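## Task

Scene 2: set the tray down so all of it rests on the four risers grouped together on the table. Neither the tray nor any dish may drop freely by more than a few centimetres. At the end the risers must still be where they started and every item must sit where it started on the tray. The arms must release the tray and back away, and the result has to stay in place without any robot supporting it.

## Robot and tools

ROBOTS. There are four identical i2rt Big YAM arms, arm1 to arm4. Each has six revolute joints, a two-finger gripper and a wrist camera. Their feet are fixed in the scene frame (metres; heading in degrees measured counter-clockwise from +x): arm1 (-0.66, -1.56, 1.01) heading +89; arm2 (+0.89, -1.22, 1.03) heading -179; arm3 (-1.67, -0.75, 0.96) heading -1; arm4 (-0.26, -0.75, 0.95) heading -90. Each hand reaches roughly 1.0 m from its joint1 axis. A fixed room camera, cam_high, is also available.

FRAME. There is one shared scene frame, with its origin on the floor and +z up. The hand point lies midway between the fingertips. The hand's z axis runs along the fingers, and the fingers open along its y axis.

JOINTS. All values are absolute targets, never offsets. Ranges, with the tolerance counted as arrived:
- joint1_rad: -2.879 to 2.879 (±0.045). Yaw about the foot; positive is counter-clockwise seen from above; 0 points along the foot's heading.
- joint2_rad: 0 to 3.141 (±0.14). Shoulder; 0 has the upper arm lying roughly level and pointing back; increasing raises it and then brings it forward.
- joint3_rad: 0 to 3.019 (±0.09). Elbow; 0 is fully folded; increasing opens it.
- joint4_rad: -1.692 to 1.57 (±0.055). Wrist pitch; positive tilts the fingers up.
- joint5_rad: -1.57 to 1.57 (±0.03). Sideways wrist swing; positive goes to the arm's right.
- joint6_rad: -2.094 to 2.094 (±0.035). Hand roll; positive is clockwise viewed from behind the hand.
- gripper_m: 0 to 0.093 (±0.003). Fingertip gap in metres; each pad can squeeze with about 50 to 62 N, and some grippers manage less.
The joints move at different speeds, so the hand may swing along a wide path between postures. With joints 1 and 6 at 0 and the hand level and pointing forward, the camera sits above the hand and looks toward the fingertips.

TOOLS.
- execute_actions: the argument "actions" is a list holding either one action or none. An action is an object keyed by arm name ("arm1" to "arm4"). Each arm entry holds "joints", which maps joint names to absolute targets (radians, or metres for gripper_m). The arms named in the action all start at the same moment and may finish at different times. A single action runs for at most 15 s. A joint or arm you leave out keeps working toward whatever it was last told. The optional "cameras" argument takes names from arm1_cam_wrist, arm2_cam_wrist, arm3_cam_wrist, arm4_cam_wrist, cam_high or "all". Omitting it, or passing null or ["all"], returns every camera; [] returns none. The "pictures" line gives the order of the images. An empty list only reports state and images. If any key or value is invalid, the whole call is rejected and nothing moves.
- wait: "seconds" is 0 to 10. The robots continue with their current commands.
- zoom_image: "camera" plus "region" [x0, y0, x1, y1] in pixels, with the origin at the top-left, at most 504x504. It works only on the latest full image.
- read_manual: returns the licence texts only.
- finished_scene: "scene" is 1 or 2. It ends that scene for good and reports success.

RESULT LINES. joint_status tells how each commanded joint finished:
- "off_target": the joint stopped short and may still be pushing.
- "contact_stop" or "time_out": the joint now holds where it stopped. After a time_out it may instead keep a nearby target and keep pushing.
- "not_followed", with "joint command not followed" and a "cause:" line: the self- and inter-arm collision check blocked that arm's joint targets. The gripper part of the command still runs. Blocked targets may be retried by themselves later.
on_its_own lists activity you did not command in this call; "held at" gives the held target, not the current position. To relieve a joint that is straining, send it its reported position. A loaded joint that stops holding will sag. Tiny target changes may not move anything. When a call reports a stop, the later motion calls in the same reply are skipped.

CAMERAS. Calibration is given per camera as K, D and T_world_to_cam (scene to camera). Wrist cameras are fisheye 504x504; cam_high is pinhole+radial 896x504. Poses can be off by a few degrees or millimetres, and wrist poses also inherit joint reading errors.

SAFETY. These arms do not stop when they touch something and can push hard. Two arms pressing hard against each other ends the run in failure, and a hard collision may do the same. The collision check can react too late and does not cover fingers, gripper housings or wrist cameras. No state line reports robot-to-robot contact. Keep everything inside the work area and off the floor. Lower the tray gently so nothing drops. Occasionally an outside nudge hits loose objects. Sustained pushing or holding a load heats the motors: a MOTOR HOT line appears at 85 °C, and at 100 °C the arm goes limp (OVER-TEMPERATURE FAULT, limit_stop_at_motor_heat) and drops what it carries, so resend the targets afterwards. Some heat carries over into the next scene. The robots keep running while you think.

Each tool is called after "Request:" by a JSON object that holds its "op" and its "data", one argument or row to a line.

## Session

Request:
{"op": "execute_actions", "data": {
  "actions": []
}}

Scene clock: 0.00 s.
arm1.joint_positions: joint1_rad=-1.488 joint2_rad=+0.459 joint3_rad=+1.317 joint4_rad=-1.177 joint5_rad=+0.154 joint6_rad=-0.427 gripper_m=+0.094
arm1.joint_status: not commanded
arm1.hand: x=-0.4631 y=-1.5748 z=+1.5790 quat_wxyz=(-0.562, +0.152, -0.796, +0.167) (m; scene frame)
arm2.joint_positions: joint1_rad=+0.868 joint2_rad=+0.588 joint3_rad=+1.401 joint4_rad=-1.336 joint5_rad=-0.201 joint6_rad=-0.341 gripper_m=+0.094
arm2.joint_status: not commanded
arm2.hand: x=+0.7881 y=-1.4050 z=+1.5870 quat_wxyz=(-0.214, -0.674, -0.538, +0.460) (m; scene frame)
arm3.joint_positions: joint1_rad=+0.208 joint2_rad=+0.582 joint3_rad=+1.390 joint4_rad=-1.241 joint5_rad=+0.090 joint6_rad=-0.428 gripper_m=+0.094
arm3.joint_status: not commanded
arm3.hand: x=-1.4435 y=-0.7303 z=+1.5320 quat_wxyz=(-0.529, +0.228, -0.811, +0.100) (m; scene frame)
arm4.joint_positions: joint1_rad=+0.405 joint2_rad=+0.460 joint3_rad=+1.423 joint4_rad=-1.207 joint5_rad=+0.139 joint6_rad=-0.081 gripper_m=+0.095
arm4.joint_status: not commanded
arm4.hand: x=-0.2065 y=-0.9116 z=+1.5671 quat_wxyz=(-0.462, -0.440, -0.654, +0.406) (m; scene frame)
pictures: arm1_cam_wrist, arm2_cam_wrist, arm3_cam_wrist, arm4_cam_wrist, cam_high
camera_calibration (this result's frames):
arm1_cam_wrist: T_world_to_cam=[[0.0278902, -0.89883, 0.43741, -2.09954], [-0.814375, -0.274182, -0.511487, 0.00347555], [0.579669, -0.34195, -0.739631, 1.02107], [0, 0, 0, 1]] pos_world=[-0.530498, -1.53702, 1.67536]
arm2_cam_wrist: T_world_to_cam=[[-0.92472, 0.324186, 0.199491, 0.871138], [0.223025, 0.886139, -0.406223, 1.71749], [-0.308469, -0.331151, -0.891732, 1.31634], [0, 0, 0, 1]] pos_world=[0.828567, -1.36843, 1.69773]
arm3_cam_wrist: T_world_to_cam=[[0.262733, -0.872847, 0.411229, -0.882279], [-0.795791, -0.437033, -0.419189, -0.821041], [0.545608, -0.217117, -0.809427, 1.99648], [0, 0, 0, 1]] pos_world=[-1.51087, -0.695446, 1.63465]
arm4_cam_wrist: T_world_to_cam=[[-0.945928, -0.301815, 0.118864, -0.65242], [-0.307397, 0.717051, -0.625576, 1.57468], [0.103577, -0.628288, -0.771055, 0.777555], [0, 0, 0, 1]] pos_world=[-0.213625, -0.837511, 1.66217]
Images, in order (width x height): arm1_cam_wrist 504x504, arm2_cam_wrist 504x504, arm3_cam_wrist 504x504, arm4_cam_wrist 504x504, cam_high 896x504.

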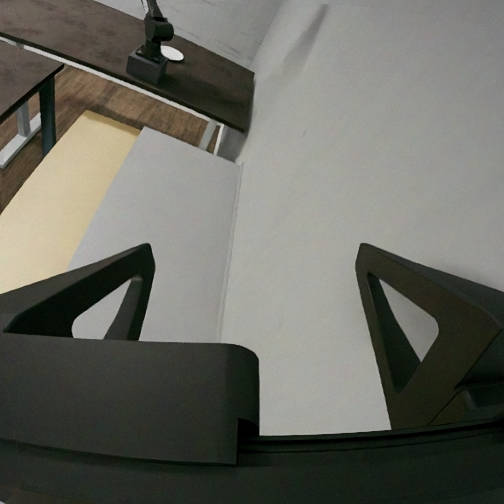

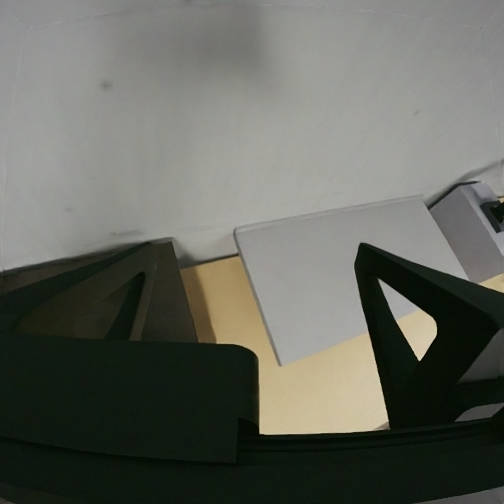

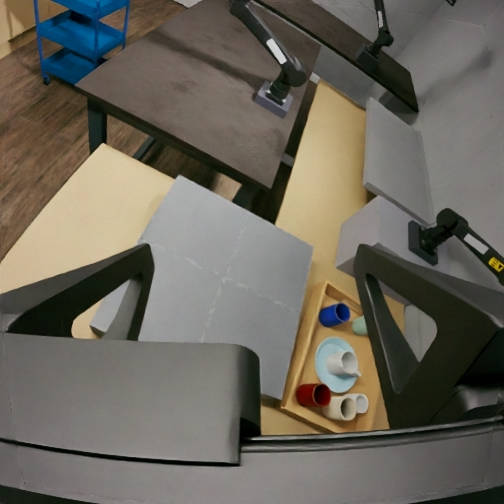

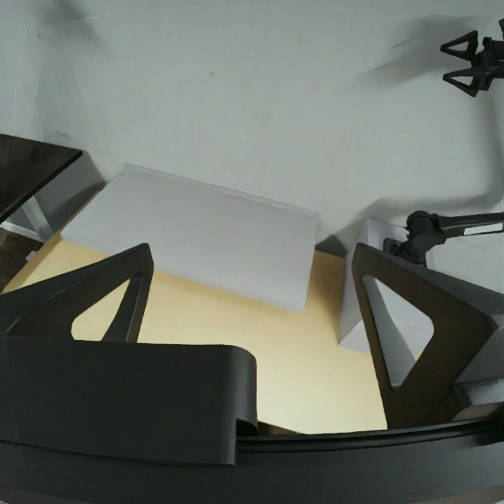

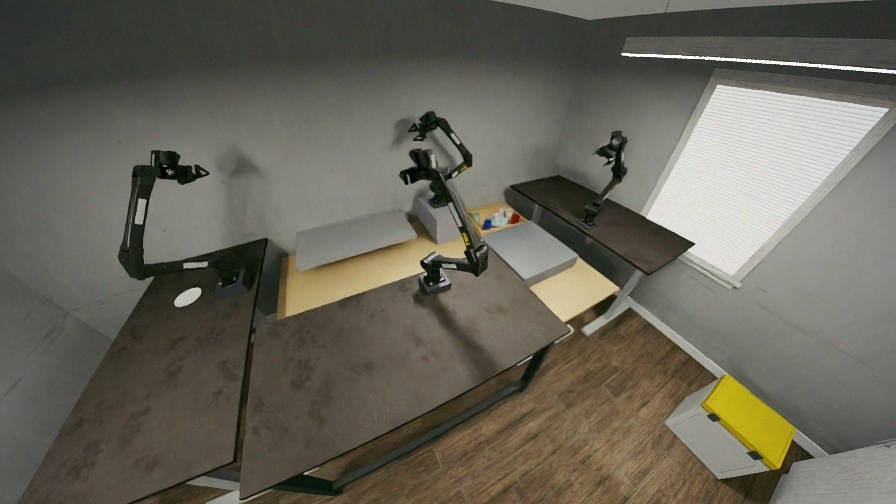

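Request:
{"op": "execute_actions", "data": {
  "actions": [
    {"arm1":{"joints":{"joint1_rad":1.097,"joint2_rad":1.3,"joint3_rad":0.7,"joint4_rad":-0.9,"joint5_rad":0,"joint6_rad":1.22,"gripper_m":0.06}},"arm3":{"joints":{"joint1_rad":-1.175,"joint2_rad":2.278,"joint3_rad":1.69,"joint4_rad":-0.969,"joint5_rad":0,"joint6_rad":0.52,"gripper_m":0.06}}}
  ],
  "cameras": ["arm1_cam_wrist"]
}}

Request:
{"op": "execute_actions", "data": {
  "actions": [
    {"arm1":{"joints":{"joint2_rad":1.872,"joint3_rad":0.618,"joint4_rad":-0.317}}}
  ],
  "cameras": ["arm1_cam_wrist","arm3_cam_wrist"]
}}

Scene clock: 14.07 s.
arm1.joint_positions: joint1_rad=+1.090 joint2_rad=+1.290 joint3_rad=+0.697 joint4_rad=-0.905 joint5_rad=-0.001 joint6_rad=+1.212 gripper_m=+0.060
arm1.joint_status: all done
arm1.hand: x=-0.9374 y=-1.4081 z=+1.0631 quat_wxyz=(+0.014, +0.655, -0.755, -0.035) (m; scene frame)
arm2.joint_positions: joint1_rad=+0.868 joint2_rad=+0.588 joint3_rad=+1.401 joint4_rad=-1.336 joint5_rad=-0.201 joint6_rad=-0.341 gripper_m=+0.094
arm2.joint_status: not commanded
arm2.hand: x=+0.7881 y=-1.4050 z=+1.5870 quat_wxyz=(-0.214, -0.674, -0.538, +0.460) (m; scene frame)
arm3.joint_positions: joint1_rad=-1.168 joint2_rad=+2.287 joint3_rad=+1.670 joint4_rad=-0.971 joint5_rad=+0.001 joint6_rad=+0.509 gripper_m=+0.060
arm3.joint_status: all done
arm3.hand: x=-1.4413 y=-1.3360 z=+0.8632 quat_wxyz=(+0.012, -0.752, -0.660, -0.004) (m; scene frame)
arm4.joint_positions: joint1_rad=+0.405 joint2_rad=+0.460 joint3_rad=+1.423 joint4_rad=-1.207 joint5_rad=+0.139 joint6_rad=-0.081 gripper_m=+0.095
arm4.joint_status: not commanded
arm4.hand: x=-0.2065 y=-0.9116 z=+1.5671 quat_wxyz=(-0.462, -0.440, -0.654, +0.406) (m; scene frame)
pictures: arm1_cam_wrist
camera_calibration (this result's frames):
arm1_cam_wrist: T_world_to_cam=[[0.987584, -0.150081, -0.0464159, 0.757509], [-0.0980422, -0.819691, 0.564352, -1.84124], [-0.122745, -0.552794, -0.824228, 0.105989], [0, 0, 0, 1]] pos_world=[-0.915614, -1.33697, 1.16163]
Images, in order (width x height): arm1_cam_wrist 504x504.

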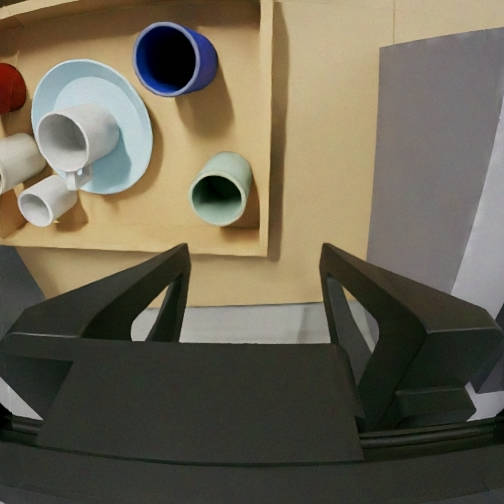

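Scene clock: 15.37 s.
arm1.joint_positions: joint1_rad=+1.090 joint2_rad=+1.864 joint3_rad=+0.619 joint4_rad=-0.331 joint5_rad=-0.001 joint6_rad=+1.213 gripper_m=+0.060
arm1.joint_status: all done
arm1.hand: x=-0.9386 y=-1.4079 z=+0.8745 quat_wxyz=(+0.001, +0.655, -0.756, +0.002) (m; scene frame)
arm2.joint_positions: joint1_rad=+0.868 joint2_rad=+0.588 joint3_rad=+1.401 joint4_rad=-1.336 joint5_rad=-0.201 joint6_rad=-0.341 gripper_m=+0.094
arm2.joint_status: not commanded
arm2.hand: x=+0.7881 y=-1.4050 z=+1.5870 quat_wxyz=(-0.214, -0.674, -0.538, +0.460) (m; scene frame)
arm3.joint_positions: joint1_rad=-1.168 joint2_rad=+2.287 joint3_rad=+1.670 joint4_rad=-0.971 joint5_rad=+0.001 joint6_rad=+0.509 gripper_m=+0.060
arm3.joint_status: not commanded
arm3.hand: x=-1.4413 y=-1.3360 z=+0.8632 quat_wxyz=(+0.012, -0.752, -0.660, -0.004) (m; scene frame)
arm4.joint_positions: joint1_rad=+0.405 joint2_rad=+0.460 joint3_rad=+1.423 joint4_rad=-1.207 joint5_rad=+0.139 joint6_rad=-0.081 gripper_m=+0.095
arm4.joint_status: not commanded
arm4.hand: x=-0.2065 y=-0.9116 z=+1.5671 quat_wxyz=(-0.462, -0.440, -0.654, +0.406) (m; scene frame)
pictures: arm1_cam_wrist, arm3_cam_wrist
camera_calibration (this result's frames):
arm1_cam_wrist: T_world_to_cam=[[0.988119, -0.151423, 0.0263135, 0.684962], [-0.137928, -0.798141, 0.586469, -1.76124], [-0.0678032, -0.583131, -0.809544, -0.0534383], [0, 0, 0, 1]] pos_world=[-0.923371, -1.33316, 0.971626]
arm3_cam_wrist: T_world_to_cam=[[-0.992297, 0.122637, 0.0174939, -1.27555], [0.108765, 0.794903, 0.596908, 0.708125], [0.0592973, 0.594213, -0.802119, 1.6991], [0, 0, 0, 1]] pos_world=[-1.44349, -1.41609, 0.962512]
Images, in order (width x height): arm1_cam_wrist 504x504, arm3_cam_wrist 504x504.

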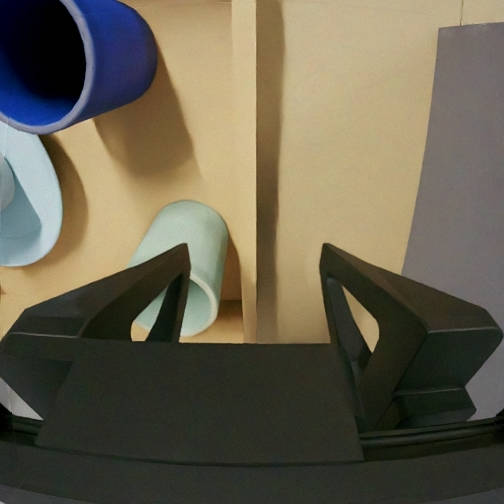

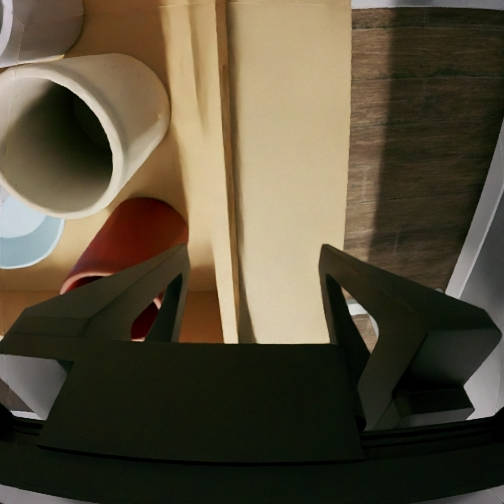

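Request:
{"op": "execute_actions", "data": {
  "actions": [
    {"arm1":{"joints":{"joint2_rad":2.07,"joint3_rad":0.645,"joint4_rad":-0.15,"gripper_m":0.045}},"arm3":{"joints":{"joint1_rad":-1.155,"joint2_rad":2.38,"joint3_rad":1.715,"joint4_rad":-0.9,"gripper_m":0.045}}}
  ],
  "cameras": []
}}

Request:
{"op": "execute_actions", "data": {
  "actions": [
    {"arm1":{"joints":{"joint2_rad":2.272,"joint3_rad":0.692,"joint4_rad":0.009}},"arm3":{"joints":{"joint2_rad":2.483,"joint3_rad":1.747,"joint4_rad":-0.82}}}
  ],
  "cameras": ["arm1_cam_wrist","arm3_cam_wrist"]
}}

Scene clock: 22.97 s.
arm1.joint_positions: joint1_rad=+1.090 joint2_rad=+2.068 joint3_rad=+0.640 joint4_rad=-0.165 joint5_rad=-0.001 joint6_rad=+1.213 gripper_m=+0.045
arm1.joint_status: all done
arm1.hand: x=-0.9332 y=-1.4110 z=+0.8156 quat_wxyz=(-0.002, +0.655, -0.756, +0.010) (m; scene frame)
arm2.joint_positions: joint1_rad=+0.868 joint2_rad=+0.588 joint3_rad=+1.401 joint4_rad=-1.336 joint5_rad=-0.201 joint6_rad=-0.341 gripper_m=+0.094
arm2.joint_status: not commanded
arm2.hand: x=+0.7881 y=-1.4050 z=+1.5870 quat_wxyz=(-0.214, -0.674, -0.538, +0.460) (m; scene frame)
arm3.joint_positions: joint1_rad=-1.163 joint2_rad=+2.382 joint3_rad=+1.686 joint4_rad=-0.912 joint5_rad=+0.000 joint6_rad=+0.511 gripper_m=+0.045
arm3.joint_status: all done
arm3.hand: x=-1.4388 y=-1.3329 z=+0.8103 quat_wxyz=(+0.021, -0.750, -0.661, -0.008) (m; scene frame)
arm4.joint_positions: joint1_rad=+0.405 joint2_rad=+0.460 joint3_rad=+1.423 joint4_rad=-1.207 joint5_rad=+0.139 joint6_rad=-0.081 gripper_m=+0.095
arm4.joint_status: not commanded
arm4.hand: x=-0.2065 y=-0.9116 z=+1.5671 quat_wxyz=(-0.462, -0.440, -0.654, +0.406) (m; scene frame)
pictures: none
No camera images: the call's "cameras" was empty. Leave "cameras" out to get every camera's image.

Scene clock: 23.97 s.
arm1.joint_positions: joint1_rad=+1.090 joint2_rad=+2.272 joint3_rad=+0.691 joint4_rad=-0.005 joint5_rad=+0.002 joint6_rad=+1.213 gripper_m=+0.045
arm1.joint_status: all done
arm1.hand: x=-0.9323 y=-1.4111 z=+0.7570 quat_wxyz=(-0.002, +0.655, -0.756, +0.006) (m; scene frame)
arm2.joint_positions: joint1_rad=+0.868 joint2_rad=+0.588 joint3_rad=+1.401 joint4_rad=-1.336 joint5_rad=-0.201 joint6_rad=-0.341 gripper_m=+0.094
arm2.joint_status: not commanded
arm2.hand: x=+0.7881 y=-1.4050 z=+1.5870 quat_wxyz=(-0.214, -0.674, -0.538, +0.460) (m; scene frame)
arm3.joint_positions: joint1_rad=-1.161 joint2_rad=+2.485 joint3_rad=+1.718 joint4_rad=-0.831 joint5_rad=-0.002 joint6_rad=+0.512 gripper_m=+0.045
arm3.joint_status: all done
arm3.hand: x=-1.4360 y=-1.3356 z=+0.7554 quat_wxyz=(+0.016, -0.750, -0.661, -0.007) (m; scene frame)
arm4.joint_positions: joint1_rad=+0.405 joint2_rad=+0.460 joint3_rad=+1.423 joint4_rad=-1.207 joint5_rad=+0.139 joint6_rad=-0.081 gripper_m=+0.095
arm4.joint_status: not commanded
arm4.hand: x=-0.2065 y=-0.9116 z=+1.5671 quat_wxyz=(-0.462, -0.440, -0.654, +0.406) (m; scene frame)
pictures: arm1_cam_wrist, arm3_cam_wrist
camera_calibration (this result's frames):
arm1_cam_wrist: T_world_to_cam=[[0.987787, -0.151291, 0.0372584, 0.672955], [-0.144143, -0.796512, 0.58719, -1.69803], [-0.0591597, -0.585389, -0.808591, -0.145881], [0, 0, 0, 1]] pos_world=[-0.918125, -1.33609, 0.854036]
arm3_cam_wrist: T_world_to_cam=[[-0.992691, 0.119129, 0.0193131, -1.2751], [0.106454, 0.788975, 0.605134, 0.754141], [0.0568511, 0.602767, -0.79589, 1.61528], [0, 0, 0, 1]] pos_world=[-1.43789, -1.41673, 0.853855]
Images, in order (width x height): arm1_cam_wrist 504x504, arm3_cam_wrist 504x504.

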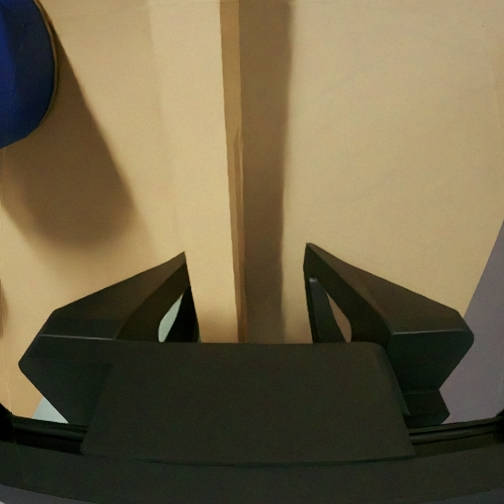

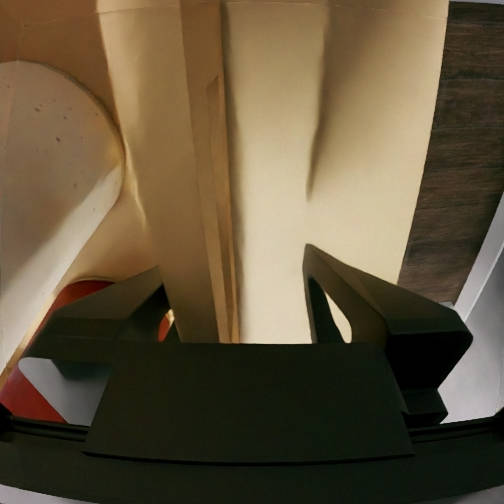

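Request:
{"op": "execute_actions", "data": {
  "actions": [
    {"arm1":{"joints":{"joint3_rad":0.72,"gripper_m":0}},"arm3":{"joints":{"joint1_rad":-1.135,"gripper_m":0}}}
  ],
  "cameras": []
}}

Request:
{"op": "execute_actions", "data": {
  "actions": [
    {"arm1":{"joints":{"joint2_rad":2.06,"joint3_rad":0.67,"joint4_rad":-0.11}},"arm3":{"joints":{"joint1_rad":-1.15,"joint2_rad":2.29,"joint3_rad":1.74,"joint4_rad":-0.87}}}
  ],
  "cameras": []
}}

Request:
{"op": "execute_actions", "data": {
  "actions": [
    {"arm1":{"joints":{"joint2_rad":1.85,"joint3_rad":0.645,"joint4_rad":-0.295}},"arm3":{"joints":{"joint2_rad":2.19,"joint3_rad":1.725,"joint4_rad":-0.96}}}
  ],
  "cameras": []
}}

Request:
{"op": "execute_actions", "data": {
  "actions": [
    {"arm1":{"joints":{"joint2_rad":1.62,"joint3_rad":0.645,"joint4_rad":-0.522}},"arm3":{"joints":{"joint2_rad":2.09,"joint3_rad":1.75,"joint4_rad":-1.083}}}
  ],
  "cameras": ["cam_high","arm3_cam_wrist"]
}}

Scene clock: 31.87 s.
arm1.joint_positions: joint1_rad=+1.091 joint2_rad=+2.272 joint3_rad=+0.712 joint4_rad=-0.004 joint5_rad=+0.001 joint6_rad=+1.210 gripper_m=+0.010
arm1.joint_status: gripper_m off_target (ended at +0.010, target +0.000); the others done
arm1.hand: x=-0.9448 y=-1.4047 z=+0.7570 quat_wxyz=(+0.002, +0.656, -0.755, -0.004) (m; scene frame)
arm2.joint_positions: joint1_rad=+0.868 joint2_rad=+0.588 joint3_rad=+1.401 joint4_rad=-1.336 joint5_rad=-0.201 joint6_rad=-0.341 gripper_m=+0.094
arm2.joint_status: not commanded
arm2.hand: x=+0.7881 y=-1.4050 z=+1.5870 quat_wxyz=(-0.214, -0.674, -0.538, +0.460) (m; scene frame)
arm3.joint_positions: joint1_rad=-1.136 joint2_rad=+2.486 joint3_rad=+1.723 joint4_rad=-0.816 joint5_rad=-0.002 joint6_rad=+0.526 gripper_m=+0.010
arm3.joint_status: gripper_m off_target (ended at +0.010, target +0.000); the others done
arm3.hand: x=-1.4192 y=-1.3347 z=+0.7562 quat_wxyz=(+0.008, -0.747, -0.665, -0.004) (m; scene frame)
arm4.joint_positions: joint1_rad=+0.405 joint2_rad=+0.460 joint3_rad=+1.423 joint4_rad=-1.207 joint5_rad=+0.139 joint6_rad=-0.081 gripper_m=+0.095
arm4.joint_status: not commanded
arm4.hand: x=-0.2065 y=-0.9116 z=+1.5671 quat_wxyz=(-0.462, -0.440, -0.654, +0.406) (m; scene frame)
pictures: none
No camera images: the call's "cameras" was empty. Leave "cameras" out to get every camera's image.

Scene clock: 33.90 s.
arm1.joint_positions: joint1_rad=+1.091 joint2_rad=+2.137 joint3_rad=+0.673 joint4_rad=-0.100 joint5_rad=+0.009 joint6_rad=+1.215 gripper_m=+0.010
arm1.joint_status: all done
arm1.hand: x=-0.9444 y=-1.4032 z=+0.7966 quat_wxyz=(-0.002, +0.654, -0.756, -0.005) (m; scene frame)
arm2.joint_positions: joint1_rad=+0.868 joint2_rad=+0.588 joint3_rad=+1.401 joint4_rad=-1.336 joint5_rad=-0.201 joint6_rad=-0.341 gripper_m=+0.094
arm2.joint_status: not commanded
arm2.hand: x=+0.7881 y=-1.4050 z=+1.5870 quat_wxyz=(-0.214, -0.674, -0.538, +0.460) (m; scene frame)
arm3.joint_positions: joint1_rad=-1.137 joint2_rad=+2.443 joint3_rad=+1.705 joint4_rad=-0.841 joint5_rad=-0.021 joint6_rad=+0.530 gripper_m=+0.010
arm3.joint_status: joint2_rad time_out (moved -0.043 of -0.196); the others done
arm3.on_its_own: joint2_rad reads +2.443 and still pushes toward +2.290 since a time_out
arm3.hand: x=-1.4170 y=-1.3329 z=+0.7779 quat_wxyz=(+0.004, -0.748, -0.663, -0.013) (m; scene frame)
arm4.joint_positions: joint1_rad=+0.405 joint2_rad=+0.460 joint3_rad=+1.423 joint4_rad=-1.207 joint5_rad=+0.139 joint6_rad=-0.081 gripper_m=+0.095
arm4.joint_status: not commanded
arm4.hand: x=-0.2065 y=-0.9116 z=+1.5671 quat_wxyz=(-0.462, -0.440, -0.654, +0.406) (m; scene frame)
pictures: none
No camera images: the call's "cameras" was empty. Leave "cameras" out to get every camera's image.

not run: a stop came earlier in this reply.

not run: a stop came earlier in this reply.

Request:
{"op": "execute_actions", "data": {
  "actions": [
    {"arm1":{"joints":{"joint2_rad":1.84,"joint3_rad":0.65,"joint4_rad":-0.295}},"arm3":{"joints":{"joint1_rad":-1.137,"joint2_rad":2.145,"joint3_rad":1.725,"joint4_rad":-0.96}}}
  ],
  "cameras": []
}}

Request:
{"op": "execute_actions", "data": {
  "actions": [
    {"arm1":{"joints":{"joint2_rad":1.605,"joint3_rad":0.65,"joint4_rad":-0.522}},"arm3":{"joints":{"joint2_rad":2.045,"joint3_rad":1.75,"joint4_rad":-1.083}}}
  ],
  "cameras": ["cam_high","arm3_cam_wrist"]
}}

Scene clock: 39.57 s.
arm1.joint_positions: joint1_rad=+1.091 joint2_rad=+1.905 joint3_rad=+0.632 joint4_rad=-0.290 joint5_rad=+0.001 joint6_rad=+1.223 gripper_m=+0.010
arm1.joint_status: all done
arm1.hand: x=-0.9442 y=-1.4046 z=+0.8636 quat_wxyz=(+0.002, +0.651, -0.759, -0.004) (m; scene frame)
arm2.joint_positions: joint1_rad=+0.868 joint2_rad=+0.588 joint3_rad=+1.401 joint4_rad=-1.336 joint5_rad=-0.201 joint6_rad=-0.341 gripper_m=+0.094
arm2.joint_status: not commanded
arm2.hand: x=+0.7881 y=-1.4050 z=+1.5870 quat_wxyz=(-0.214, -0.674, -0.538, +0.460) (m; scene frame)
arm3.joint_positions: joint1_rad=-1.132 joint2_rad=+2.290 joint3_rad=+1.670 joint4_rad=-0.947 joint5_rad=-0.014 joint6_rad=+0.543 gripper_m=+0.010
arm3.joint_status: joint2_rad time_out (moved -0.152 of -0.298); the others done
arm3.on_its_own: joint2_rad reads +2.290 and still pushes toward +2.145 since a time_out
arm3.hand: x=-1.4157 y=-1.3309 z=+0.8614 quat_wxyz=(+0.000, -0.751, -0.660, -0.008) (m; scene frame)
arm4.joint_positions: joint1_rad=+0.405 joint2_rad=+0.460 joint3_rad=+1.423 joint4_rad=-1.207 joint5_rad=+0.139 joint6_rad=-0.081 gripper_m=+0.095
arm4.joint_status: not commanded
arm4.hand: x=-0.2065 y=-0.9116 z=+1.5671 quat_wxyz=(-0.462, -0.440, -0.654, +0.406) (m; scene frame)
pictures: none
No camera images: the call's "cameras" was empty. Leave "cameras" out to get every camera's image.

not run: a stop came earlier in this reply.

Request:
{"op": "execute_actions", "data": {
  "actions": [
    {"arm1":{"joints":{"joint2_rad":1.58,"joint3_rad":0.655,"joint4_rad":-0.55}},"arm3":{"joints":{"joint2_rad":2.035,"joint3_rad":1.76,"joint4_rad":-1.095}}}
  ],
  "cameras": ["cam_high","arm3_cam_wrist"]
}}

Scene clock: 44.03 s.
arm1.joint_positions: joint1_rad=+1.091 joint2_rad=+1.647 joint3_rad=+0.634 joint4_rad=-0.538 joint5_rad=+0.003 joint6_rad=+1.234 gripper_m=+0.010
arm1.joint_status: all done
arm1.hand: x=-0.9452 y=-1.4035 z=+0.9418 quat_wxyz=(+0.003, +0.647, -0.763, -0.011) (m; scene frame)
arm2.joint_positions: joint1_rad=+0.868 joint2_rad=+0.588 joint3_rad=+1.401 joint4_rad=-1.336 joint5_rad=-0.201 joint6_rad=-0.341 gripper_m=+0.094
arm2.joint_status: not commanded
arm2.hand: x=+0.7881 y=-1.4050 z=+1.5870 quat_wxyz=(-0.214, -0.674, -0.538, +0.460) (m; scene frame)
arm3.joint_positions: joint1_rad=-1.127 joint2_rad=+2.170 joint3_rad=+1.670 joint4_rad=-1.071 joint5_rad=-0.020 joint6_rad=+0.559 gripper_m=+0.010
arm3.joint_status: all done
arm3.hand: x=-1.4148 y=-1.3230 z=+0.9347 quat_wxyz=(+0.001, -0.755, -0.656, -0.012) (m; scene frame)
arm4.joint_positions: joint1_rad=+0.405 joint2_rad=+0.460 joint3_rad=+1.423 joint4_rad=-1.207 joint5_rad=+0.139 joint6_rad=-0.081 gripper_m=+0.095
arm4.joint_status: not commanded
arm4.hand: x=-0.2065 y=-0.9116 z=+1.5671 quat_wxyz=(-0.462, -0.440, -0.654, +0.406) (m; scene frame)
pictures: arm3_cam_wrist, cam_high
camera_calibration (this result's frames):
arm3_cam_wrist: T_world_to_cam=[[-0.991243, 0.131748, -0.00890159, -1.21391], [0.100767, 0.798268, 0.593814, 0.648272], [0.0853397, 0.587717, -0.804553, 1.77768], [0, 0, 0, 1]] pos_world=[-1.42031, -1.40234, 1.03448]
Images, in order (width x height): arm3_cam_wrist 504x504, cam_high 896x504.

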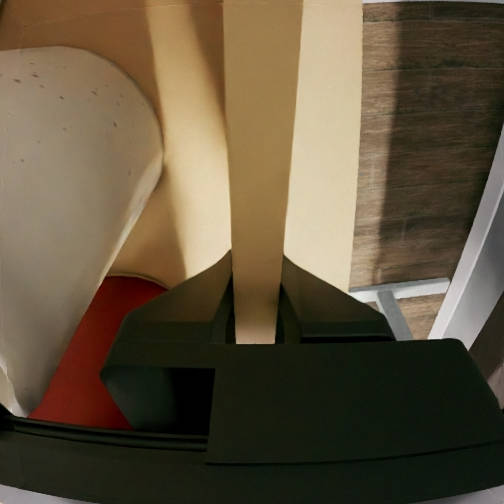

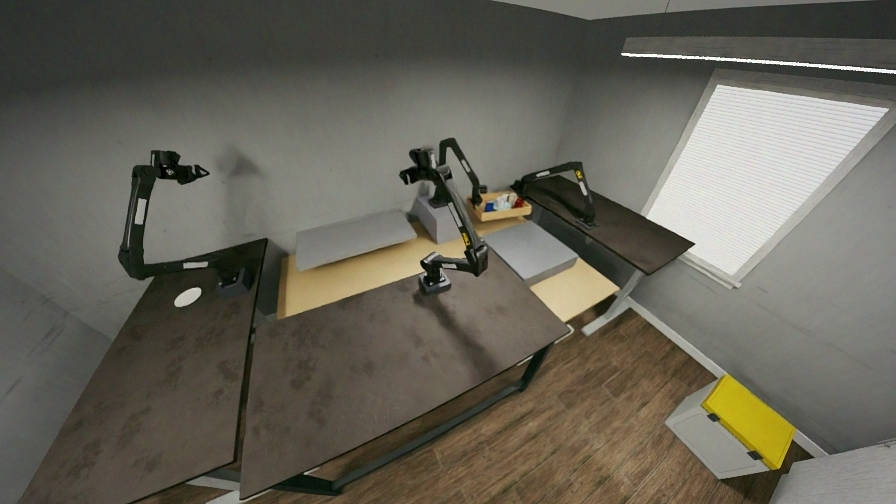

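Request:
{"op": "execute_actions", "data": {
  "actions": [
    {"arm1":{"joints":{"joint1_rad":0.70,"joint2_rad":1.73,"joint3_rad":0.925,"joint4_rad":-0.655,"joint6_rad":0.787}},"arm3":{"joints":{"joint1_rad":-0.99,"joint2_rad":1.81,"joint3_rad":1.33,"joint4_rad":-0.916,"joint6_rad":0.665}}}
  ],
  "cameras": []
}}

Request:
{"op": "execute_actions", "data": {
  "actions": [
    {"arm1":{"joints":{"joint1_rad":0.465,"joint2_rad":1.98,"joint3_rad":1.40,"joint4_rad":-0.858,"joint6_rad":0.49}},"arm3":{"joints":{"joint1_rad":-0.755,"joint2_rad":1.615,"joint3_rad":0.985,"joint4_rad":-0.796,"joint6_rad":0.835}}}
  ],
  "cameras": []
}}

Request:
{"op": "execute_actions", "data": {
  "actions": [
    {"arm1":{"joints":{"joint1_rad":0.328,"joint2_rad":2.31,"joint3_rad":2.065,"joint4_rad":-1.166,"joint6_rad":0.31}},"arm3":{"joints":{"joint1_rad":-0.393,"joint2_rad":1.49,"joint3_rad":0.79,"joint4_rad":-0.747,"joint6_rad":1.156}}}
  ]
}}

Scene clock: 58.60 s.
arm1.joint_positions: joint1_rad=+0.697 joint2_rad=+1.802 joint3_rad=+0.884 joint4_rad=-0.642 joint5_rad=-0.001 joint6_rad=+0.793 gripper_m=+0.010
arm1.joint_status: all done
arm1.hand: x=-0.9160 y=-1.2412 z=+0.9427 quat_wxyz=(+0.002, +0.664, -0.747, -0.006) (m; scene frame)
arm2.joint_positions: joint1_rad=+0.868 joint2_rad=+0.588 joint3_rad=+1.401 joint4_rad=-1.336 joint5_rad=-0.201 joint6_rad=-0.341 gripper_m=+0.094
arm2.joint_status: not commanded
arm2.hand: x=+0.7881 y=-1.4050 z=+1.5870 quat_wxyz=(-0.214, -0.674, -0.538, +0.460) (m; scene frame)
arm3.joint_positions: joint1_rad=-0.971 joint2_rad=+1.953 joint3_rad=+1.270 joint4_rad=-0.914 joint5_rad=-0.019 joint6_rad=+0.670 gripper_m=+0.010
arm3.joint_status: joint2_rad time_out (moved -0.217 of -0.360); the others done
arm3.on_its_own: joint2_rad reads +1.953 and still pushes toward +1.810 since a time_out
arm3.hand: x=-1.3900 y=-1.1832 z=+0.9296 quat_wxyz=(+0.015, -0.740, -0.673, -0.013) (m; scene frame)
arm4.joint_positions: joint1_rad=+0.405 joint2_rad=+0.460 joint3_rad=+1.423 joint4_rad=-1.207 joint5_rad=+0.139 joint6_rad=-0.081 gripper_m=+0.095
arm4.joint_status: not commanded
arm4.hand: x=-0.2065 y=-0.9116 z=+1.5671 quat_wxyz=(-0.462, -0.440, -0.654, +0.406) (m; scene frame)
pictures: none
No camera images: the call's "cameras" was empty. Leave "cameras" out to get every camera's image.

not run: a stop came earlier in this reply.

not run: a stop came earlier in this reply.

Request:
{"op": "execute_actions", "data": {
  "actions": [
    {"arm1":{"joints":{"joint1_rad":0.465,"joint2_rad":1.98,"joint3_rad":1.41,"joint4_rad":-0.858,"joint6_rad":0.49}},"arm3":{"joints":{"joint1_rad":-0.765,"joint2_rad":1.595,"joint3_rad":0.99,"joint4_rad":-0.796,"joint6_rad":0.835}}}
  ],
  "cameras": []
}}

Request:
{"op": "execute_actions", "data": {
  "actions": [
    {"arm1":{"joints":{"joint1_rad":0.328,"joint2_rad":2.31,"joint3_rad":2.075,"joint4_rad":-1.166,"joint6_rad":0.31}},"arm3":{"joints":{"joint1_rad":-0.4,"joint2_rad":1.47,"joint3_rad":0.795,"joint4_rad":-0.747,"joint6_rad":1.156}}}
  ]
}}

Scene clock: 63.10 s.
arm1.joint_positions: joint1_rad=+0.475 joint2_rad=+2.071 joint3_rad=+1.344 joint4_rad=-0.839 joint5_rad=-0.009 joint6_rad=+0.510 gripper_m=+0.010
arm1.joint_status: all done
arm1.hand: x=-0.9024 y=-1.0670 z=+0.9388 quat_wxyz=(+0.005, +0.687, -0.726, -0.005) (m; scene frame)
arm2.joint_positions: joint1_rad=+0.868 joint2_rad=+0.588 joint3_rad=+1.401 joint4_rad=-1.336 joint5_rad=-0.201 joint6_rad=-0.341 gripper_m=+0.094
arm2.joint_status: not commanded
arm2.hand: x=+0.7881 y=-1.4050 z=+1.5870 quat_wxyz=(-0.214, -0.674, -0.538, +0.460) (m; scene frame)
arm3.joint_positions: joint1_rad=-0.751 joint2_rad=+1.707 joint3_rad=+0.922 joint4_rad=-0.789 joint5_rad=-0.007 joint6_rad=+0.834 gripper_m=+0.010
arm3.joint_status: all done
arm3.hand: x=-1.3797 y=-1.0384 z=+0.9415 quat_wxyz=(+0.005, -0.721, -0.693, -0.006) (m; scene frame)
arm4.joint_positions: joint1_rad=+0.405 joint2_rad=+0.460 joint3_rad=+1.423 joint4_rad=-1.207 joint5_rad=+0.139 joint6_rad=-0.081 gripper_m=+0.095
arm4.joint_status: not commanded
arm4.hand: x=-0.2065 y=-0.9116 z=+1.5671 quat_wxyz=(-0.462, -0.440, -0.654, +0.406) (m; scene frame)
pictures: none
No camera images: the call's "cameras" was empty. Leave "cameras" out to get every camera's image.

Scene clock: 65.80 s.
arm1.joint_positions: joint1_rad=+0.335 joint2_rad=+2.411 joint3_rad=+1.960 joint4_rad=-1.140 joint5_rad=-0.007 joint6_rad=+0.333 gripper_m=+0.010
arm1.joint_status: joint3_rad time_out (moved +0.616 of +0.731); the others done
arm1.on_its_own: joint3_rad reads +1.960 and still pushes toward +2.073 since a time_out
arm1.hand: x=-0.8739 y=-0.9065 z=+0.9286 quat_wxyz=(+0.009, +0.700, -0.714, +0.006) (m; scene frame)
arm2.joint_positions: joint1_rad=+0.868 joint2_rad=+0.588 joint3_rad=+1.401 joint4_rad=-1.336 joint5_rad=-0.201 joint6_rad=-0.341 gripper_m=+0.094
arm2.joint_status: not commanded
arm2.hand: x=+0.7881 y=-1.4050 z=+1.5870 quat_wxyz=(-0.214, -0.674, -0.538, +0.460) (m; scene frame)
arm3.joint_positions: joint1_rad=-0.389 joint2_rad=+1.577 joint3_rad=+0.746 joint4_rad=-0.733 joint5_rad=-0.001 joint6_rad=+1.159 gripper_m=+0.010
arm3.joint_status: all done
arm3.hand: x=-1.3515 y=-0.8931 z=+0.9428 quat_wxyz=(+0.001, -0.707, -0.707, -0.004) (m; scene frame)
arm4.joint_positions: joint1_rad=+0.405 joint2_rad=+0.460 joint3_rad=+1.423 joint4_rad=-1.207 joint5_rad=+0.139 joint6_rad=-0.081 gripper_m=+0.095
arm4.joint_status: not commanded
arm4.hand: x=-0.2065 y=-0.9116 z=+1.5671 quat_wxyz=(-0.462, -0.440, -0.654, +0.406) (m; scene frame)
pictures: arm1_cam_wrist, arm2_cam_wrist, arm3_cam_wrist, arm4_cam_wrist, cam_high
camera_calibration (this result's frames):
arm1_cam_wrist: T_world_to_cam=[[0.99941, -0.0269477, 0.0213059, 0.822845], [-0.0343433, -0.798388, 0.601164, -1.30718], [0.000810429, -0.60154, -0.798842, 0.32052], [0, 0, 0, 1]] pos_world=[-0.867512, -0.828657, 1.02434]
arm2_cam_wrist: T_world_to_cam=[[-0.92472, 0.324186, 0.199491, 0.871138], [0.223025, 0.886139, -0.406223, 1.71749], [-0.308469, -0.331151, -0.891732, 1.31634], [0, 0, 0, 1]] pos_world=[0.828567, -1.36843, 1.69773]
arm3_cam_wrist: T_world_to_cam=[[-0.999981, -0.00607551, 0.000939667, -1.35185], [-0.00438233, 0.811643, 0.584138, 0.172925], [-0.00431161, 0.584123, -0.811654, 1.40843], [0, 0, 0, 1]] pos_world=[-1.34499, -0.971263, 1.04342]
arm4_cam_wrist: T_world_to_cam=[[-0.945928, -0.301815, 0.118864, -0.65242], [-0.307397, 0.717051, -0.625576, 1.57468], [0.103577, -0.628288, -0.771055, 0.777555], [0, 0, 0, 1]] pos_world=[-0.213625, -0.837511, 1.66217]
Images, in order (width x height): arm1_cam_wrist 504x504, arm2_cam_wrist 504x504, arm3_cam_wrist 504x504, arm4_cam_wrist 504x504, cam_high 896x504.

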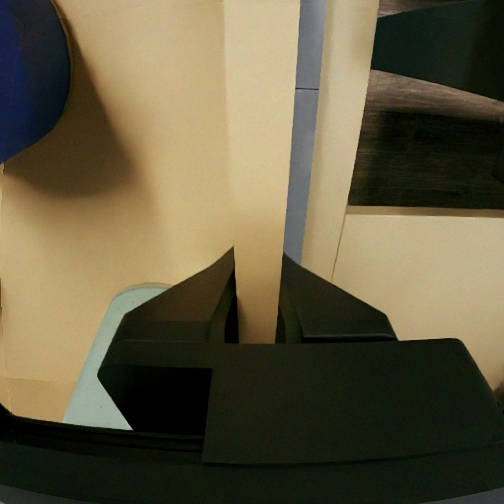

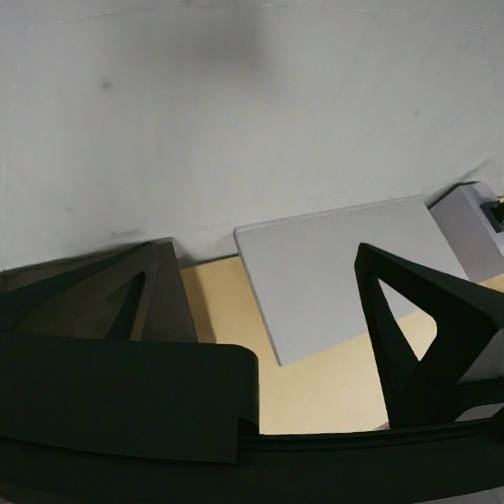

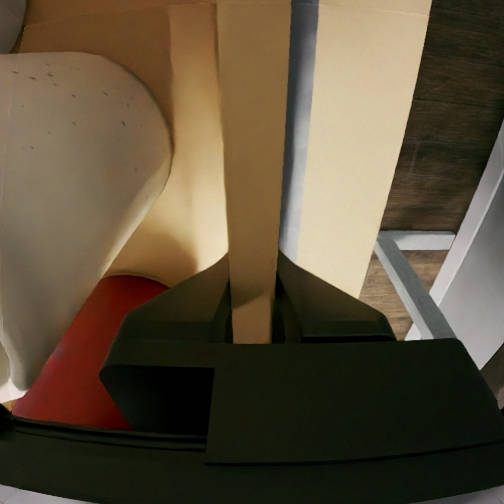

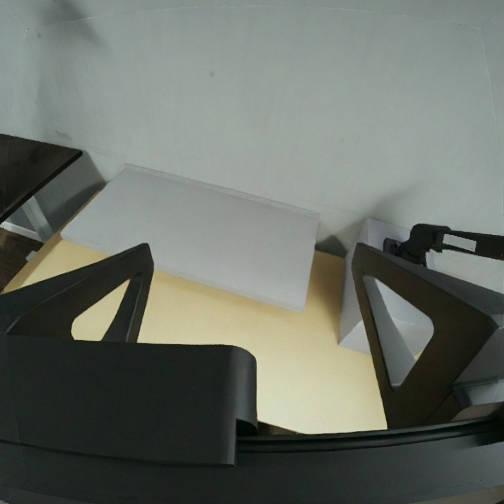

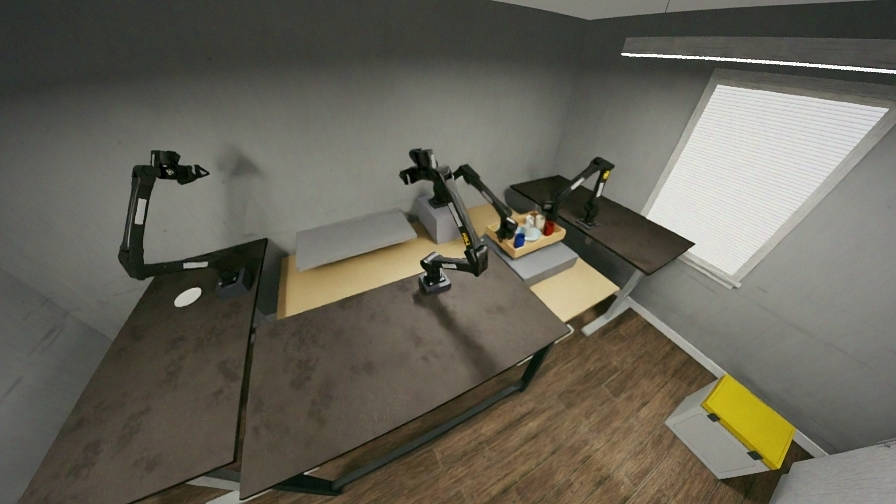

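Request:
{"op": "execute_actions", "data": {
  "actions": [
    {"arm1":{"joints":{"joint2_rad":2.35,"joint3_rad":2.04,"joint4_rad":-1.11,"joint6_rad":0.33}},"arm3":{"joints":{"joint2_rad":1.6,"joint3_rad":0.775,"joint4_rad":-0.6}}}
  ],
  "cameras": []
}}

Request:
{"op": "execute_actions", "data": {
  "actions": [
    {"arm1":{"joints":{"joint2_rad":2.4,"joint4_rad":-1.06}},"arm3":{"joints":{"joint2_rad":1.7,"joint3_rad":0.765,"joint4_rad":-0.495}}}
  ],
  "cameras": []
}}

Request:
{"op": "execute_actions", "data": {
  "actions": [
    {"arm1":{"joints":{"joint2_rad":2.45,"joint4_rad":-1.03}},"arm3":{"joints":{"joint2_rad":1.78,"joint4_rad":-0.44}}}
  ],
  "cameras": []
}}

Scene clock: 71.37 s.
arm1.joint_positions: joint1_rad=+0.335 joint2_rad=+2.470 joint3_rad=+1.960 joint4_rad=-1.098 joint5_rad=-0.005 joint6_rad=+0.335 gripper_m=+0.010
arm1.joint_status: all done
arm1.hand: x=-0.8725 y=-0.9095 z=+0.8890 quat_wxyz=(+0.012, +0.700, -0.714, +0.015) (m; scene frame)
arm2.joint_positions: joint1_rad=+0.868 joint2_rad=+0.588 joint3_rad=+1.401 joint4_rad=-1.336 joint5_rad=-0.201 joint6_rad=-0.341 gripper_m=+0.094
arm2.joint_status: not commanded
arm2.hand: x=+0.7881 y=-1.4050 z=+1.5870 quat_wxyz=(-0.214, -0.674, -0.538, +0.460) (m; scene frame)
arm3.joint_positions: joint1_rad=-0.392 joint2_rad=+1.695 joint3_rad=+0.730 joint4_rad=-0.606 joint5_rad=+0.006 joint6_rad=+1.157 gripper_m=+0.010
arm3.joint_status: all done
arm3.hand: x=-1.3501 y=-0.8958 z=+0.9002 quat_wxyz=(+0.002, -0.708, -0.706, +0.001) (m; scene frame)
arm4.joint_positions: joint1_rad=+0.405 joint2_rad=+0.460 joint3_rad=+1.423 joint4_rad=-1.207 joint5_rad=+0.139 joint6_rad=-0.081 gripper_m=+0.095
arm4.joint_status: not commanded
arm4.hand: x=-0.2065 y=-0.9116 z=+1.5671 quat_wxyz=(-0.462, -0.440, -0.654, +0.406) (m; scene frame)
pictures: none
No camera images: the call's "cameras" was empty. Leave "cameras" out to get every camera's image.

Scene clock: 72.07 s.
arm1.joint_positions: joint1_rad=+0.335 joint2_rad=+2.474 joint3_rad=+1.960 joint4_rad=-1.087 joint5_rad=+0.001 joint6_rad=+0.333 gripper_m=+0.010
arm1.joint_status: all done
arm1.hand: x=-0.8722 y=-0.9076 z=+0.8862 quat_wxyz=(+0.008, +0.701, -0.713, +0.013) (m; scene frame)
arm2.joint_positions: joint1_rad=+0.868 joint2_rad=+0.588 joint3_rad=+1.401 joint4_rad=-1.336 joint5_rad=-0.201 joint6_rad=-0.341 gripper_m=+0.094
arm2.joint_status: not commanded
arm2.hand: x=+0.7881 y=-1.4050 z=+1.5870 quat_wxyz=(-0.214, -0.674, -0.538, +0.460) (m; scene frame)
arm3.joint_positions: joint1_rad=-0.392 joint2_rad=+1.761 joint3_rad=+0.720 joint4_rad=-0.527 joint5_rad=+0.005 joint6_rad=+1.154 gripper_m=+0.010
arm3.joint_status: all done
arm3.hand: x=-1.3502 y=-0.8955 z=+0.8760 quat_wxyz=(+0.001, -0.707, -0.708, +0.000) (m; scene frame)
arm4.joint_positions: joint1_rad=+0.405 joint2_rad=+0.460 joint3_rad=+1.423 joint4_rad=-1.207 joint5_rad=+0.139 joint6_rad=-0.081 gripper_m=+0.095
arm4.joint_status: not commanded
arm4.hand: x=-0.2065 y=-0.9116 z=+1.5671 quat_wxyz=(-0.462, -0.440, -0.654, +0.406) (m; scene frame)
pictures: none
No camera images: the call's "cameras" was empty. Leave "cameras" out to get every camera's image.

Scene clock: 73.83 s.
arm1.joint_positions: joint1_rad=+0.335 joint2_rad=+2.476 joint3_rad=+1.960 joint4_rad=-1.086 joint5_rad=+0.001 joint6_rad=+0.333 gripper_m=+0.010
arm1.joint_status: joint4_rad time_out (moved +0.001 of +0.057); the others done
arm1.on_its_own: joint4_rad reads -1.086 and still pushes toward -1.030 since a time_out
arm1.hand: x=-0.8719 y=-0.9079 z=+0.8846 quat_wxyz=(+0.008, +0.701, -0.713, +0.014) (m; scene frame)
arm2.joint_positions: joint1_rad=+0.868 joint2_rad=+0.588 joint3_rad=+1.401 joint4_rad=-1.336 joint5_rad=-0.201 joint6_rad=-0.341 gripper_m=+0.094
arm2.joint_status: not commanded
arm2.hand: x=+0.7881 y=-1.4050 z=+1.5870 quat_wxyz=(-0.214, -0.674, -0.538, +0.460) (m; scene frame)
arm3.joint_positions: joint1_rad=-0.392 joint2_rad=+1.764 joint3_rad=+0.720 joint4_rad=-0.523 joint5_rad=+0.005 joint6_rad=+1.153 gripper_m=+0.010
arm3.joint_status: joint4_rad time_out (moved +0.004 of +0.087); the others done
arm3.on_its_own: joint4_rad reads -0.523 and still pushes toward -0.440 since a time_out
arm3.hand: x=-1.3499 y=-0.8957 z=+0.8752 quat_wxyz=(+0.001, -0.706, -0.708, +0.000) (m; scene frame)
arm4.joint_positions: joint1_rad=+0.405 joint2_rad=+0.460 joint3_rad=+1.423 joint4_rad=-1.207 joint5_rad=+0.139 joint6_rad=-0.081 gripper_m=+0.095
arm4.joint_status: not commanded
arm4.hand: x=-0.2065 y=-0.9116 z=+1.5671 quat_wxyz=(-0.462, -0.440, -0.654, +0.406) (m; scene frame)
pictures: none
No camera images: the call's "cameras" was empty. Leave "cameras" out to get every camera's image.

Request:
{"op": "execute_actions", "data": {
  "actions": [
    {"arm1":{"joints":{"joint2_rad":2.465,"joint3_rad":1.975,"joint4_rad":-1.086,"gripper_m":0.035}},"arm3":{"joints":{"joint2_rad":1.76,"joint3_rad":0.725,"joint4_rad":-0.523,"gripper_m":0.035}}}
  ],
  "cameras": []
}}

Request:
{"op": "execute_actions", "data": {
  "actions": [
    {"arm1":{"joints":{"joint2_rad":2.32,"joint4_rad":-1.22}},"arm3":{"joints":{"joint2_rad":1.5,"joint3_rad":0.765,"joint4_rad":-0.83}}}
  ],
  "cameras": []
}}

Request:
{"op": "execute_actions", "data": {
  "actions": [
    {"arm1":{"joints":{"joint2_rad":1.6,"joint3_rad":1.5,"joint4_rad":-1.4}},"arm3":{"joints":{"joint2_rad":0.9,"joint3_rad":0.8,"joint4_rad":-1.4}}}
  ],
  "cameras": ["cam_high","arm3_cam_wrist","arm1_cam_wrist"]
}}

Scene clock: 80.53 s.
arm1.joint_positions: joint1_rad=+0.335 joint2_rad=+2.467 joint3_rad=+1.963 joint4_rad=-1.081 joint5_rad=+0.001 joint6_rad=+0.333 gripper_m=+0.035
arm1.joint_status: all done
arm1.hand: x=-0.8734 y=-0.9033 z=+0.8917 quat_wxyz=(+0.004, +0.701, -0.713, +0.006) (m; scene frame)
arm2.joint_positions: joint1_rad=+0.868 joint2_rad=+0.588 joint3_rad=+1.401 joint4_rad=-1.336 joint5_rad=-0.201 joint6_rad=-0.341 gripper_m=+0.094
arm2.joint_status: not commanded
arm2.hand: x=+0.7881 y=-1.4050 z=+1.5870 quat_wxyz=(-0.214, -0.674, -0.538, +0.460) (m; scene frame)
arm3.joint_positions: joint1_rad=-0.392 joint2_rad=+1.764 joint3_rad=+0.718 joint4_rad=-0.511 joint5_rad=+0.002 joint6_rad=+1.153 gripper_m=+0.035
arm3.joint_status: all done
arm3.hand: x=-1.3479 y=-0.8960 z=+0.8747 quat_wxyz=(-0.004, -0.706, -0.708, -0.004) (m; scene frame)
arm4.joint_positions: joint1_rad=+0.405 joint2_rad=+0.460 joint3_rad=+1.423 joint4_rad=-1.207 joint5_rad=+0.139 joint6_rad=-0.081 gripper_m=+0.095
arm4.joint_status: not commanded
arm4.hand: x=-0.2065 y=-0.9116 z=+1.5671 quat_wxyz=(-0.462, -0.440, -0.654, +0.406) (m; scene frame)
pictures: none
No camera images: the call's "cameras" was empty. Leave "cameras" out to get every camera's image.

Scene clock: 81.70 s.
arm1.joint_positions: joint1_rad=+0.335 joint2_rad=+2.291 joint3_rad=+1.963 joint4_rad=-1.207 joint5_rad=+0.001 joint6_rad=+0.333 gripper_m=+0.035
arm1.joint_status: all done
arm1.hand: x=-0.8737 y=-0.9013 z=+1.0095 quat_wxyz=(-0.007, +0.701, -0.713, -0.016) (m; scene frame)
arm2.joint_positions: joint1_rad=+0.868 joint2_rad=+0.588 joint3_rad=+1.401 joint4_rad=-1.336 joint5_rad=-0.201 joint6_rad=-0.341 gripper_m=+0.094
arm2.joint_status: not commanded
arm2.hand: x=+0.7881 y=-1.4050 z=+1.5870 quat_wxyz=(-0.214, -0.674, -0.538, +0.460) (m; scene frame)
arm3.joint_positions: joint1_rad=-0.392 joint2_rad=+1.494 joint3_rad=+0.731 joint4_rad=-0.815 joint5_rad=+0.002 joint6_rad=+1.153 gripper_m=+0.035
arm3.joint_status: all done
arm3.hand: x=-1.3672 y=-0.8882 z=+0.9655 quat_wxyz=(+0.007, -0.706, -0.708, +0.000) (m; scene frame)
arm4.joint_positions: joint1_rad=+0.405 joint2_rad=+0.460 joint3_rad=+1.423 joint4_rad=-1.207 joint5_rad=+0.139 joint6_rad=-0.081 gripper_m=+0.095
arm4.joint_status: not commanded
arm4.hand: x=-0.2065 y=-0.9116 z=+1.5671 quat_wxyz=(-0.462, -0.440, -0.654, +0.406) (m; scene frame)
pictures: none
No camera images: the call's "cameras" was empty. Leave "cameras" out to get every camera's image.

Scene clock: 83.33 s.
arm1.joint_positions: joint1_rad=+0.335 joint2_rad=+1.587 joint3_rad=+1.501 joint4_rad=-1.389 joint5_rad=+0.001 joint6_rad=+0.333 gripper_m=+0.035
arm1.joint_status: all done
arm1.hand: x=-0.8133 y=-1.0848 z=+1.2387 quat_wxyz=(-0.021, +0.700, -0.713, -0.043) (m; scene frame)
arm2.joint_positions: joint1_rad=+0.868 joint2_rad=+0.588 joint3_rad=+1.401 joint4_rad=-1.336 joint5_rad=-0.201 joint6_rad=-0.341 gripper_m=+0.094
arm2.joint_status: not commanded
arm2.hand: x=+0.7881 y=-1.4050 z=+1.5870 quat_wxyz=(-0.214, -0.674, -0.538, +0.460) (m; scene frame)
arm3.joint_positions: joint1_rad=-0.392 joint2_rad=+0.896 joint3_rad=+0.751 joint4_rad=-1.385 joint5_rad=+0.002 joint6_rad=+1.153 gripper_m=+0.035
arm3.joint_status: all done
arm3.hand: x=-1.4661 y=-0.8457 z=+1.1304 quat_wxyz=(-0.016, -0.706, -0.708, -0.008) (m; scene frame)
arm4.joint_positions: joint1_rad=+0.405 joint2_rad=+0.460 joint3_rad=+1.423 joint4_rad=-1.207 joint5_rad=+0.139 joint6_rad=-0.081 gripper_m=+0.095
arm4.joint_status: not commanded
arm4.hand: x=-0.2065 y=-0.9116 z=+1.5671 quat_wxyz=(-0.462, -0.440, -0.654, +0.406) (m; scene frame)
pictures: arm1_cam_wrist, arm3_cam_wrist, cam_high
camera_calibration (this result's frames):
arm1_cam_wrist: T_world_to_cam=[[0.999569, -0.0279303, -0.00907337, 0.787594], [-0.0194342, -0.860751, 0.508655, -1.57482], [-0.0220168, -0.508259, -0.860923, 0.620345], [0, 0, 0, 1]] pos_world=[-0.804202, -1.01824, 1.34226]
arm3_cam_wrist: T_world_to_cam=[[-0.99955, -0.00907689, -0.0285874, -1.43488], [-0.023758, 0.821375, 0.569894, 0.0201951], [0.0183081, 0.570317, -0.821221, 1.56484], [0, 0, 0, 1]] pos_world=[-1.4624, -0.922069, 1.23255]
Images, in order (width x height): arm1_cam_wrist 504x504, arm3_cam_wrist 504x504, cam_high 896x504.

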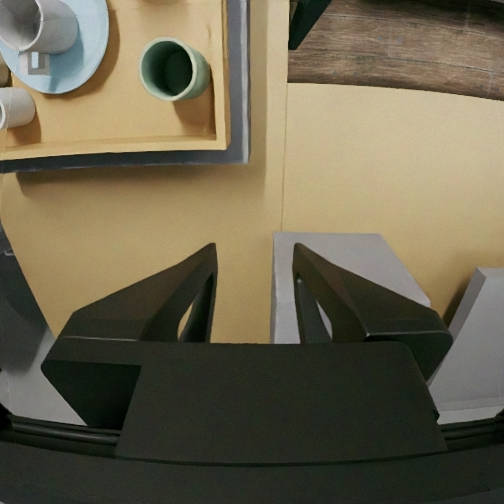

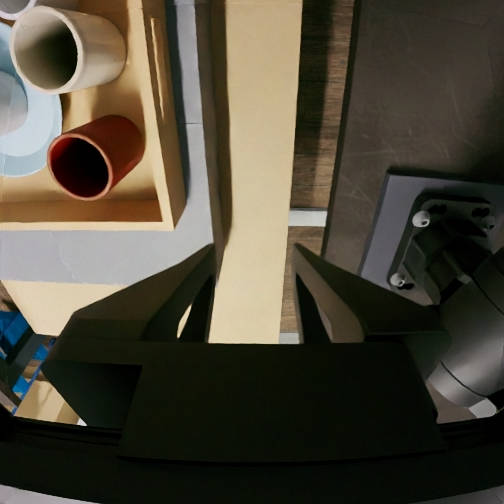

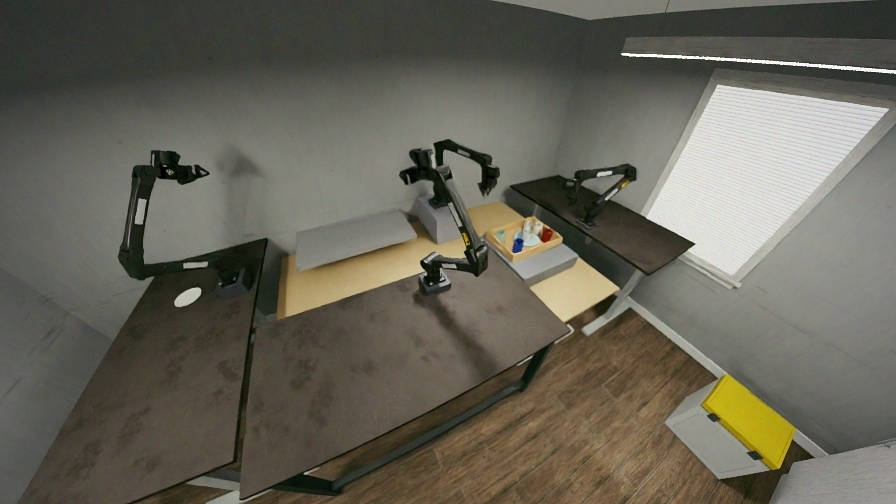

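Request:
{"op": "finished_scene", "data": {
  "scene": 2
}}

The scene is finished: the task was done.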